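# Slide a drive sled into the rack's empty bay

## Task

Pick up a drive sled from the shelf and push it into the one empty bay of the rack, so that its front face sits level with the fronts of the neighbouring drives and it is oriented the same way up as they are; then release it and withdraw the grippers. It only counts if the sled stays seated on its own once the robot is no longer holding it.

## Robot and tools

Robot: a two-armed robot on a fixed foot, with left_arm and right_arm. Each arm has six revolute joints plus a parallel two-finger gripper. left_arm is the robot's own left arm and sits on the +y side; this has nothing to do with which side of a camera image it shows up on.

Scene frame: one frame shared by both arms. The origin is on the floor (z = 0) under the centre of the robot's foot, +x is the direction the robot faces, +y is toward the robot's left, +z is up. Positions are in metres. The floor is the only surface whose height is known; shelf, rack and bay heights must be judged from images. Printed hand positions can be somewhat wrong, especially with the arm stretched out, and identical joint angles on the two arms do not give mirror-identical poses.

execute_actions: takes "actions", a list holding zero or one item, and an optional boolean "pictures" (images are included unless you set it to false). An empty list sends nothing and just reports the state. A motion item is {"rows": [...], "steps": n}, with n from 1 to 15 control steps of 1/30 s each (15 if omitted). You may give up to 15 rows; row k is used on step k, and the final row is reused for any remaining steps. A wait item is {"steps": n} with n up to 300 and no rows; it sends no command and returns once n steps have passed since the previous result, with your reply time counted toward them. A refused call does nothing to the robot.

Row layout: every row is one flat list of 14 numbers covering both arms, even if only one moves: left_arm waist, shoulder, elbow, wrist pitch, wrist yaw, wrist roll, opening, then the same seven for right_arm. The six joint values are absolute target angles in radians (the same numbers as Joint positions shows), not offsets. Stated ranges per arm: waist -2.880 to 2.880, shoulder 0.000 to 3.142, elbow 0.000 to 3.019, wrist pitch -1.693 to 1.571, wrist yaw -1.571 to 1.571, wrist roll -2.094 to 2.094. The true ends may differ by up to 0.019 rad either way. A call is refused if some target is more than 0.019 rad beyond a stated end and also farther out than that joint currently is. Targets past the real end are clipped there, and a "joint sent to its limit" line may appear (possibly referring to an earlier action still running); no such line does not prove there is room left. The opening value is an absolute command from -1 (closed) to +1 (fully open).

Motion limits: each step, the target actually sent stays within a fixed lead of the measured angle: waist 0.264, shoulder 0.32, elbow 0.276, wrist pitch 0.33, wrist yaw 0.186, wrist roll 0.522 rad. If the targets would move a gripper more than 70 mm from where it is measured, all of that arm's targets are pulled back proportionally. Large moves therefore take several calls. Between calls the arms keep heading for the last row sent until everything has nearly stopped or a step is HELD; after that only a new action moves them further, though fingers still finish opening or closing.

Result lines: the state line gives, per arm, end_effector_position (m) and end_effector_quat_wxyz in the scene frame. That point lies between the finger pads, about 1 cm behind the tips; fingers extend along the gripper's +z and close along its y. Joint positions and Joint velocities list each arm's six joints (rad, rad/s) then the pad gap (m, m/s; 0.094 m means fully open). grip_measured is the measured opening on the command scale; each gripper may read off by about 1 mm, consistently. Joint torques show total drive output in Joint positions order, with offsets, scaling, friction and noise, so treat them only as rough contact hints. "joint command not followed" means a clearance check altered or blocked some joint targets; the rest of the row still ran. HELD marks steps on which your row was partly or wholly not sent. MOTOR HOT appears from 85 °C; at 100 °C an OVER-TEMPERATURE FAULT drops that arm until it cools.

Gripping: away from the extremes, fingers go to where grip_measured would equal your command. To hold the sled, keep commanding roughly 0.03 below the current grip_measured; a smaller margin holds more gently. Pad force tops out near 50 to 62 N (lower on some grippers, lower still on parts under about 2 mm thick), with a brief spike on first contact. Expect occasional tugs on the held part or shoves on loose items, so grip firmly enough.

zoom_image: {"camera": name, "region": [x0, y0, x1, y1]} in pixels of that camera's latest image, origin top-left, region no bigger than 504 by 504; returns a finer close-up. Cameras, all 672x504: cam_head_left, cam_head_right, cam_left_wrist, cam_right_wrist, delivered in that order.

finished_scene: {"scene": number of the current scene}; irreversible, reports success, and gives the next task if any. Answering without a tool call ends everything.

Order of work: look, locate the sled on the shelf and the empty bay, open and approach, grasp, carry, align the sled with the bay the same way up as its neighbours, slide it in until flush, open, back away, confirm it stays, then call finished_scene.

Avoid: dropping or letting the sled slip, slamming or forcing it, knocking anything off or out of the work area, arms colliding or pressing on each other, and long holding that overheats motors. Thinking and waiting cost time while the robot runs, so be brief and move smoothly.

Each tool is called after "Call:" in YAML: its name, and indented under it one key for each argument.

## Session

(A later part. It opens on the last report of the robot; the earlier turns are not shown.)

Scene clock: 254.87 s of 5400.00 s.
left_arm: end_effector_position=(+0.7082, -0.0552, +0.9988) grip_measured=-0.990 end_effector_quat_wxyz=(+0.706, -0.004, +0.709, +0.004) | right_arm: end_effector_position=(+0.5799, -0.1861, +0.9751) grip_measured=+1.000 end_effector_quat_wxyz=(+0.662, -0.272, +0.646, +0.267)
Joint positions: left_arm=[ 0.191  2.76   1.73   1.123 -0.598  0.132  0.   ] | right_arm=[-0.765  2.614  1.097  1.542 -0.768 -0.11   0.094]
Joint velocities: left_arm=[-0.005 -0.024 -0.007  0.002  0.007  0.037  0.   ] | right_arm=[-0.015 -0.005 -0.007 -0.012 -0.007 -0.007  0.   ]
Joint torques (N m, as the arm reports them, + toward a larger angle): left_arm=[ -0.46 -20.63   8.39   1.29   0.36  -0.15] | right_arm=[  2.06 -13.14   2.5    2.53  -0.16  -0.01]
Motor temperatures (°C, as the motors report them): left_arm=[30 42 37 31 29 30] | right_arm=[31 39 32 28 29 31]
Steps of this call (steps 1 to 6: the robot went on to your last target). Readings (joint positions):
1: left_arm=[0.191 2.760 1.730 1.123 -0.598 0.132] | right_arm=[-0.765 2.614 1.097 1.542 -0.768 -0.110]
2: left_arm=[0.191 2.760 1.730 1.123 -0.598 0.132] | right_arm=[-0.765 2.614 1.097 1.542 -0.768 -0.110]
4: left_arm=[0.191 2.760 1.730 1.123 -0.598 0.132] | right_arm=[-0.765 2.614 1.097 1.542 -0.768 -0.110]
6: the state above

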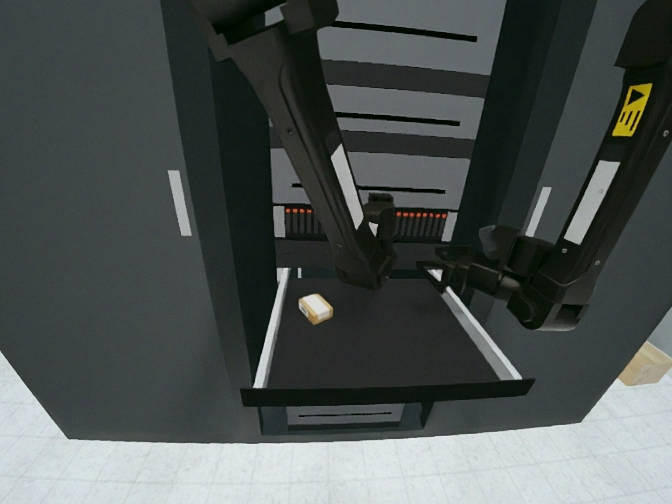

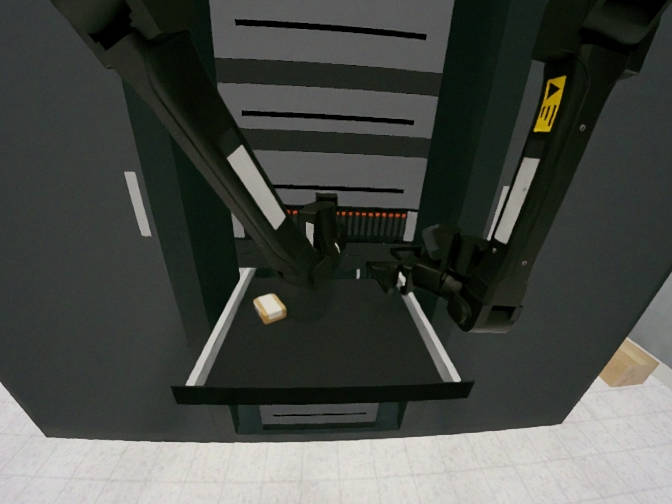

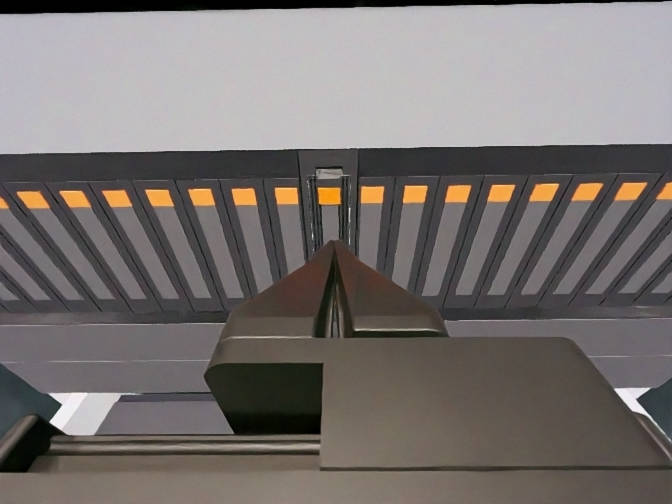

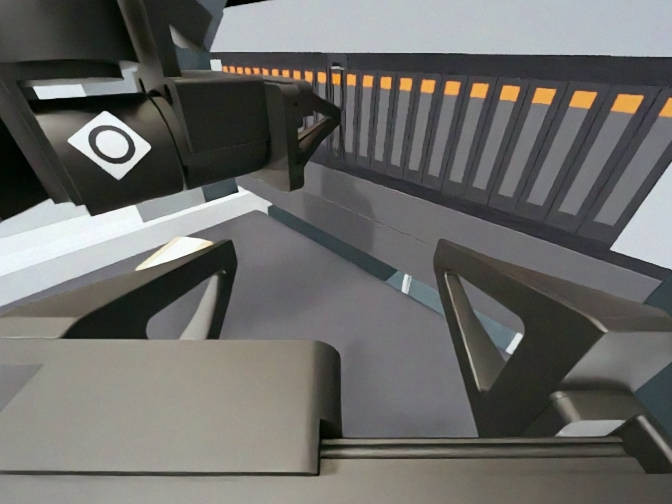

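Call:
execute_actions:
  actions:
    - {"rows": [ [0.2028,2.7692,1.772,1.1024,-0.5943,0.122,-1.0,-0.752,2.618,1.112,1.565,-0.77,-0.10,1.0], [0.2031,2.7694,1.773,1.1018,-0.594,0.122,-1.0,-0.752,2.618,1.112,1.565,-0.77,-0.10,1.0], [0.2034,2.7696,1.774,1.1012,-0.5938,0.122,-1.0,-0.752,2.618,1.112,1.565,-0.77,-0.10,1.0], [0.2037,2.7698,1.775,1.1005,-0.5935,0.122,-1.0,-0.752,2.618,1.112,1.565,-0.77,-0.10,1.0] ], "steps": 15}
  pictures: false

Scene clock: 256.37 s of 5400.00 s.
left_arm: end_effector_position=(+0.7083, -0.0550, +0.9988) grip_measured=-0.990 end_effector_quat_wxyz=(+0.706, -0.003, +0.709, +0.004) | right_arm: end_effector_position=(+0.5799, -0.1861, +0.9751) grip_measured=+1.000 end_effector_quat_wxyz=(+0.662, -0.272, +0.646, +0.267)
Joint positions: left_arm=[ 0.191  2.76   1.73   1.123 -0.597  0.132  0.   ] | right_arm=[-0.765  2.614  1.097  1.542 -0.768 -0.11   0.094]
Joint velocities: left_arm=[ 0.005 -0.024  0.002 -0.002  0.037 -0.007  0.001] | right_arm=[-0.015 -0.015  0.002 -0.017 -0.037  0.051  0.   ]
Joint torques (N m, as the arm reports them, + toward a larger angle): left_arm=[ -0.9  -21.46   8.76   1.07   0.35  -0.18] | right_arm=[  2.05 -13.08   2.5    2.54  -0.17  -0.01]
Motor temperatures (°C, as the motors report them): left_arm=[30 42 37 31 29 30] | right_arm=[31 39 32 28 29 31]
Steps of this call (steps 1 to 15: the robot went on to your last target; steps 16 to 30: nothing new was sent; steps 31 to 45: all 15 steps of this action). Readings (joint positions):
31: left_arm=[0.191 2.760 1.730 1.123 -0.598 0.132] | right_arm=[-0.765 2.614 1.097 1.542 -0.768 -0.110]
32: left_arm=[0.191 2.760 1.730 1.123 -0.598 0.132] | right_arm=[-0.765 2.614 1.097 1.542 -0.768 -0.110]
34: left_arm=[0.191 2.760 1.730 1.123 -0.598 0.132] | right_arm=[-0.765 2.614 1.097 1.542 -0.768 -0.110]
38: left_arm=[0.191 2.760 1.730 1.123 -0.597 0.132] | right_arm=[-0.765 2.614 1.097 1.542 -0.768 -0.110]
45: the state above

Call:
execute_actions:
  actions:
    - {"rows": [ [0.195,2.750,1.755,1.125,-0.598,0.122,-1.0,-0.752,2.618,1.112,1.565,-0.77,-0.10,1.0], [0.187,2.735,1.738,1.148,-0.601,0.122,-1.0,-0.752,2.618,1.112,1.565,-0.77,-0.10,1.0], [0.182,2.727,1.730,1.158,-0.603,0.122,-1.0,-0.752,2.618,1.112,1.565,-0.77,-0.10,1.0], [0.179,2.7245,1.721,1.165,-0.606,0.122,-1.0,-0.752,2.618,1.112,1.565,-0.77,-0.10,1.0], [0.1757,2.722,1.711,1.173,-0.609,0.122,-1.0,-0.752,2.618,1.112,1.565,-0.77,-0.10,1.0], [0.1722,2.719,1.700,1.1815,-0.6125,0.122,-1.0,-0.752,2.618,1.112,1.565,-0.77,-0.10,1.0], [0.1686,2.716,1.689,1.190,-0.616,0.122,-1.0,-0.752,2.618,1.112,1.565,-0.77,-0.10,1.0], [0.165,2.713,1.678,1.1985,-0.6195,0.122,-1.0,-0.752,2.618,1.112,1.565,-0.77,-0.10,1.0], [0.1614,2.710,1.667,1.207,-0.623,0.122,-1.0,-0.752,2.618,1.112,1.565,-0.77,-0.10,1.0], [0.1578,2.7073,1.656,1.2158,-0.6265,0.122,-1.0,-0.752,2.618,1.112,1.565,-0.77,-0.10,1.0], [0.1542,2.7046,1.645,1.2246,-0.630,0.122,-1.0,-0.752,2.618,1.112,1.565,-0.77,-0.10,1.0], [0.1506,2.7019,1.634,1.2334,-0.6335,0.122,-1.0,-0.752,2.618,1.112,1.565,-0.77,-0.10,1.0], [0.147,2.6992,1.623,1.2422,-0.637,0.122,-1.0,-0.752,2.618,1.112,1.565,-0.77,-0.10,1.0], [0.1434,2.6965,1.612,1.251,-0.6405,0.122,-1.0,-0.752,2.618,1.112,1.565,-0.77,-0.10,1.0], [0.1398,2.694,1.601,1.260,-0.644,0.122,-1.0,-0.752,2.618,1.112,1.565,-0.77,-0.10,1.0] ], "steps": 15}
  pictures: false

Call:
execute_actions:
  actions:
    - {"rows": [ [0.1358,2.6913,1.589,1.2697,-0.6485,0.122,-1.0,-0.752,2.618,1.112,1.565,-0.77,-0.10,1.0], [0.1318,2.6886,1.577,1.2794,-0.653,0.122,-1.0,-0.752,2.618,1.112,1.565,-0.77,-0.10,1.0], [0.1275,2.686,1.565,1.2891,-0.6578,0.122,-1.0,-0.752,2.618,1.112,1.565,-0.77,-0.10,1.0], [0.123,2.6833,1.553,1.2988,-0.6627,0.122,-1.0,-0.752,2.618,1.112,1.565,-0.77,-0.10,1.0], [0.1185,2.6806,1.541,1.3085,-0.6676,0.122,-1.0,-0.752,2.618,1.112,1.565,-0.77,-0.10,1.0], [0.114,2.678,1.529,1.3182,-0.6725,0.122,-1.0,-0.752,2.618,1.112,1.565,-0.77,-0.10,1.0], [0.1095,2.6753,1.517,1.3279,-0.6774,0.122,-1.0,-0.752,2.618,1.112,1.565,-0.77,-0.10,1.0], [0.105,2.6726,1.505,1.3376,-0.6823,0.122,-1.0,-0.752,2.618,1.112,1.565,-0.77,-0.10,1.0], [0.1005,2.67,1.493,1.3473,-0.6872,0.122,-1.0,-0.752,2.618,1.112,1.565,-0.77,-0.10,1.0], [0.096,2.6673,1.481,1.357,-0.6921,0.122,-1.0,-0.752,2.618,1.112,1.565,-0.77,-0.10,1.0], [0.0918,2.6647,1.469,1.3667,-0.697,0.122,-1.0,-0.752,2.618,1.112,1.565,-0.77,-0.10,1.0], [0.088,2.662,1.457,1.3764,-0.7015,0.122,-1.0,-0.752,2.618,1.112,1.565,-0.77,-0.10,1.0], [0.085,2.6596,1.446,1.385,-0.7055,0.122,-1.0,-0.752,2.618,1.112,1.565,-0.77,-0.10,1.0], [0.082,2.6575,1.437,1.393,-0.709,0.122,-1.0,-0.752,2.618,1.112,1.565,-0.77,-0.10,1.0], [0.080,2.656,1.431,1.398,-0.712,0.122,-1.0,-0.752,2.618,1.112,1.565,-0.77,-0.10,1.0] ], "steps": 15}
  pictures: false

Call:
execute_actions:
  actions:
    - {"steps": 12}

Call:
zoom_image:
  camera: "cam_right_wrist"
  region: [230, 50, 400, 220]

Call:
zoom_image:
  camera: "cam_left_wrist"
  region: [250, 80, 420, 250]

Scene clock: 260.87 s of 5400.00 s.
left_arm: end_effector_position=(+0.6738, -0.0502, +0.9985) grip_measured=-0.990 end_effector_quat_wxyz=(+0.706, -0.010, +0.708, +0.007) | right_arm: end_effector_position=(+0.5799, -0.1861, +0.9751) grip_measured=+1.000 end_effector_quat_wxyz=(+0.662, -0.272, +0.646, +0.267)
Joint positions: left_arm=[ 0.164  2.73   1.618  1.209 -0.638  0.132  0.   ] | right_arm=[-0.765  2.614  1.097  1.542 -0.768 -0.11   0.094]
Joint velocities: left_arm=[-0.142 -0.073 -0.31   0.252 -0.051 -0.022  0.   ] | right_arm=[-0.005 -0.005  0.007  0.012 -0.007 -0.066  0.   ]
Joint torques (N m, as the arm reports them, + toward a larger angle): left_arm=[ -2.72 -23.39   4.98   2.98   0.04  -0.12] | right_arm=[  2.16 -13.14   2.51   2.53  -0.16  -0.01]
Motor temperatures (°C, as the motors report them): left_arm=[30 42 37 31 29 30] | right_arm=[31 39 32 28 29 31]
Steps of this call (steps 1 to 15: the robot went on to your last target; steps 16 to 90: nothing new was sent; then 1.00 s passed at rest; steps 91 to 105: all 15 steps of this action). Readings (joint positions):
91: left_arm=[0.191 2.760 1.730 1.123 -0.597 0.132] | right_arm=[-0.765 2.614 1.097 1.542 -0.768 -0.110]
92: left_arm=[0.191 2.760 1.730 1.123 -0.597 0.132] | right_arm=[-0.765 2.614 1.097 1.542 -0.768 -0.110]
94: left_arm=[0.191 2.760 1.728 1.125 -0.600 0.132] | right_arm=[-0.765 2.614 1.097 1.542 -0.768 -0.110]
98: left_arm=[0.188 2.749 1.696 1.149 -0.613 0.132] | right_arm=[-0.765 2.614 1.097 1.542 -0.768 -0.110]
105: the state above

Scene clock: 261.37 s of 5400.00 s.
left_arm: end_effector_position=(+0.6057, -0.0547, +0.9995) grip_measured=-0.990 end_effector_quat_wxyz=(+0.706, -0.012, +0.708, +0.003) | right_arm: end_effector_position=(+0.5799, -0.1861, +0.9751) grip_measured=+1.000 end_effector_quat_wxyz=(+0.662, -0.272, +0.646, +0.267)
Joint positions: left_arm=[ 0.092  2.691  1.443  1.35  -0.706  0.132  0.   ] | right_arm=[-0.765  2.614  1.097  1.542 -0.768 -0.11   0.094]
Joint velocities: left_arm=[-0.103 -0.063 -0.291  0.217 -0.081 -0.007  0.   ] | right_arm=[-0.005  0.015 -0.007  0.012 -0.007 -0.051  0.   ]
Joint torques (N m, as the arm reports them, + toward a larger angle): left_arm=[ -1.64 -21.75   4.21   2.93   0.08  -0.14] | right_arm=[  2.06 -13.09   2.49   2.52  -0.16  -0.01]
Motor temperatures (°C, as the motors report them): left_arm=[30 42 37 31 29 30] | right_arm=[31 39 32 28 29 31]
Steps of this call (steps 1 to 15: all 15 steps of this action). Readings (joint positions):
1: left_arm=[0.159 2.728 1.607 1.218 -0.641 0.132] | right_arm=[-0.765 2.614 1.097 1.542 -0.768 -0.110]
2: left_arm=[0.154 2.725 1.596 1.227 -0.646 0.132] | right_arm=[-0.765 2.614 1.097 1.542 -0.768 -0.110]
4: left_arm=[0.143 2.720 1.572 1.246 -0.655 0.132] | right_arm=[-0.765 2.614 1.097 1.542 -0.768 -0.110]
8: left_arm=[0.122 2.710 1.524 1.284 -0.674 0.132] | right_arm=[-0.765 2.614 1.097 1.542 -0.768 -0.110]
15: the state above

Scene clock: 261.77 s of 5400.00 s.
left_arm: end_effector_position=(+0.5990, -0.0566, +1.0012) grip_measured=-0.990 end_effector_quat_wxyz=(+0.707, -0.011, +0.707, -0.000) | right_arm: end_effector_position=(+0.5799, -0.1861, +0.9751) grip_measured=+1.000 end_effector_quat_wxyz=(+0.662, -0.272, +0.646, +0.267)
Joint positions: left_arm=[ 0.084  2.686  1.428  1.365 -0.709  0.132  0.   ] | right_arm=[-0.765  2.614  1.097  1.542 -0.768 -0.11   0.094]
Joint velocities: left_arm=[-0.015 -0.005 -0.002 -0.002 -0.022 -0.007  0.001] | right_arm=[ 0.005  0.005  0.027 -0.007 -0.066  0.007  0.   ]
Joint torques (N m, as the arm reports them, + toward a larger angle): left_arm=[ -1.42 -21.42   4.     3.17   0.01  -0.17] | right_arm=[  2.04 -13.11   2.51   2.52  -0.16  -0.01]
Motor temperatures (°C, as the motors report them): left_arm=[30 42 37 31 29 30] | right_arm=[31 39 32 28 29 31]
Steps of this call (steps 1 to 12: the robot went on to your last target). Readings (joint positions):
1: left_arm=[0.089 2.689 1.435 1.357 -0.707 0.132] | right_arm=[-0.765 2.614 1.097 1.542 -0.768 -0.110]
2: left_arm=[0.087 2.689 1.430 1.361 -0.708 0.132] | right_arm=[-0.765 2.614 1.097 1.542 -0.768 -0.110]
4: left_arm=[0.084 2.689 1.428 1.364 -0.708 0.132] | right_arm=[-0.765 2.614 1.097 1.542 -0.768 -0.110]
8: left_arm=[0.084 2.688 1.428 1.365 -0.709 0.132] | right_arm=[-0.765 2.614 1.097 1.542 -0.768 -0.110]
12: the state above

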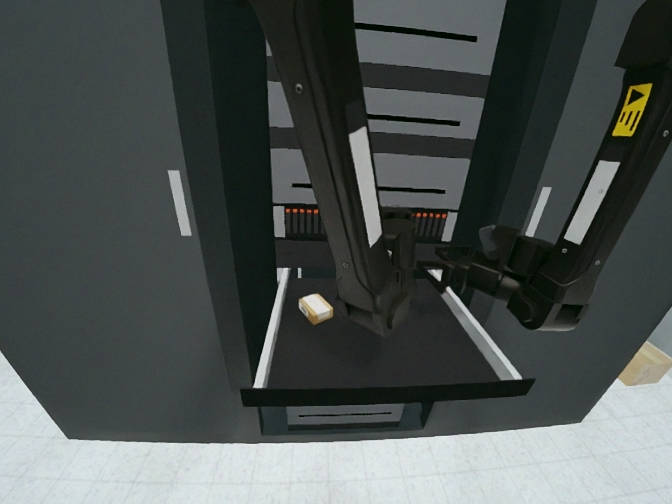

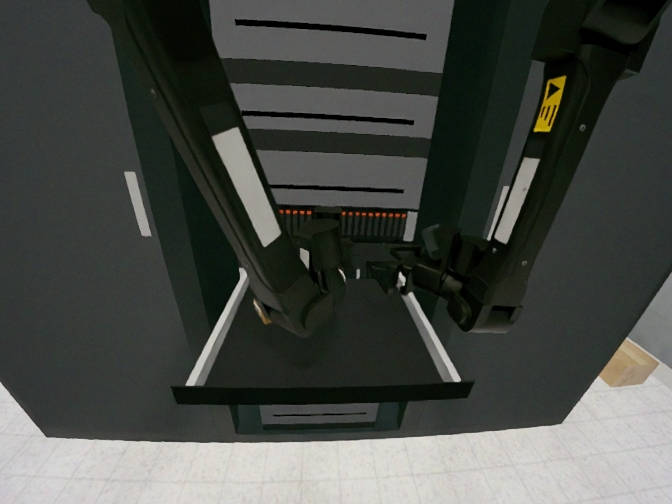

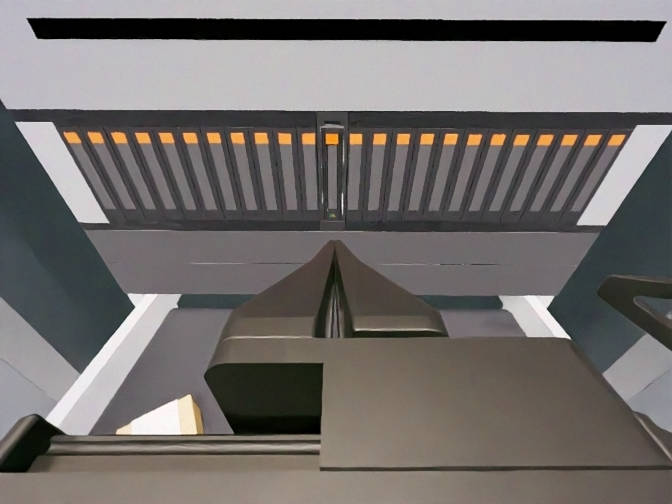

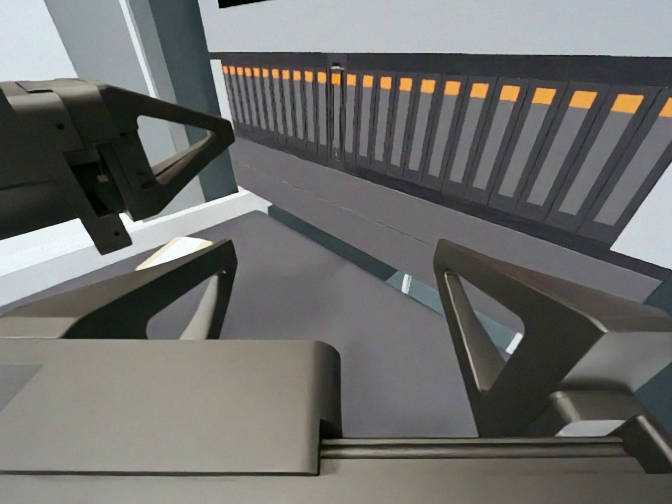

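Region (230, 50, 400, 220) of cam_right_wrist's 672x504 image, scaled by 2.965, with more detail than that image has.

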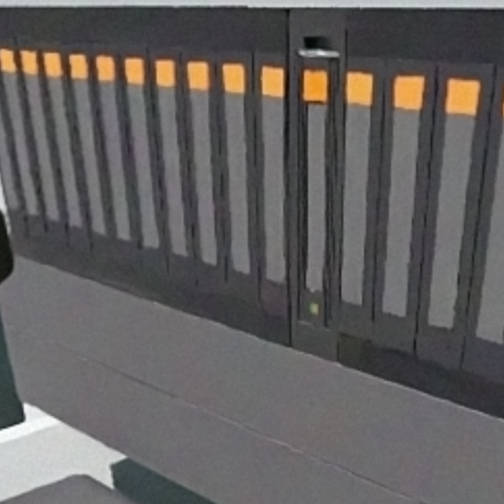

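Region (250, 80, 420, 250) of cam_left_wrist's 672x504 image, scaled by 2.965, with more detail than that image has.

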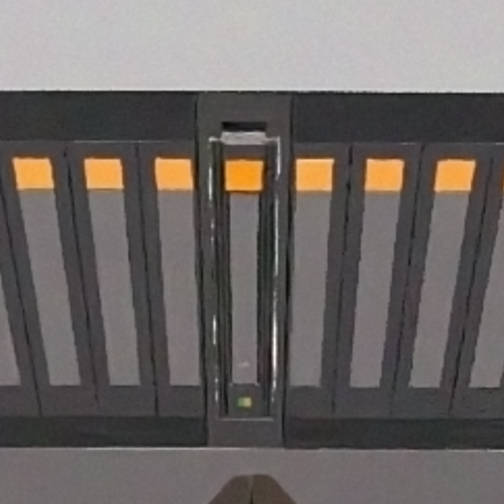

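The sled is seated flush with its tab up, and both arms are clear.

Call:
finished_scene:
  scene: 2

The scene is finished: the task was done.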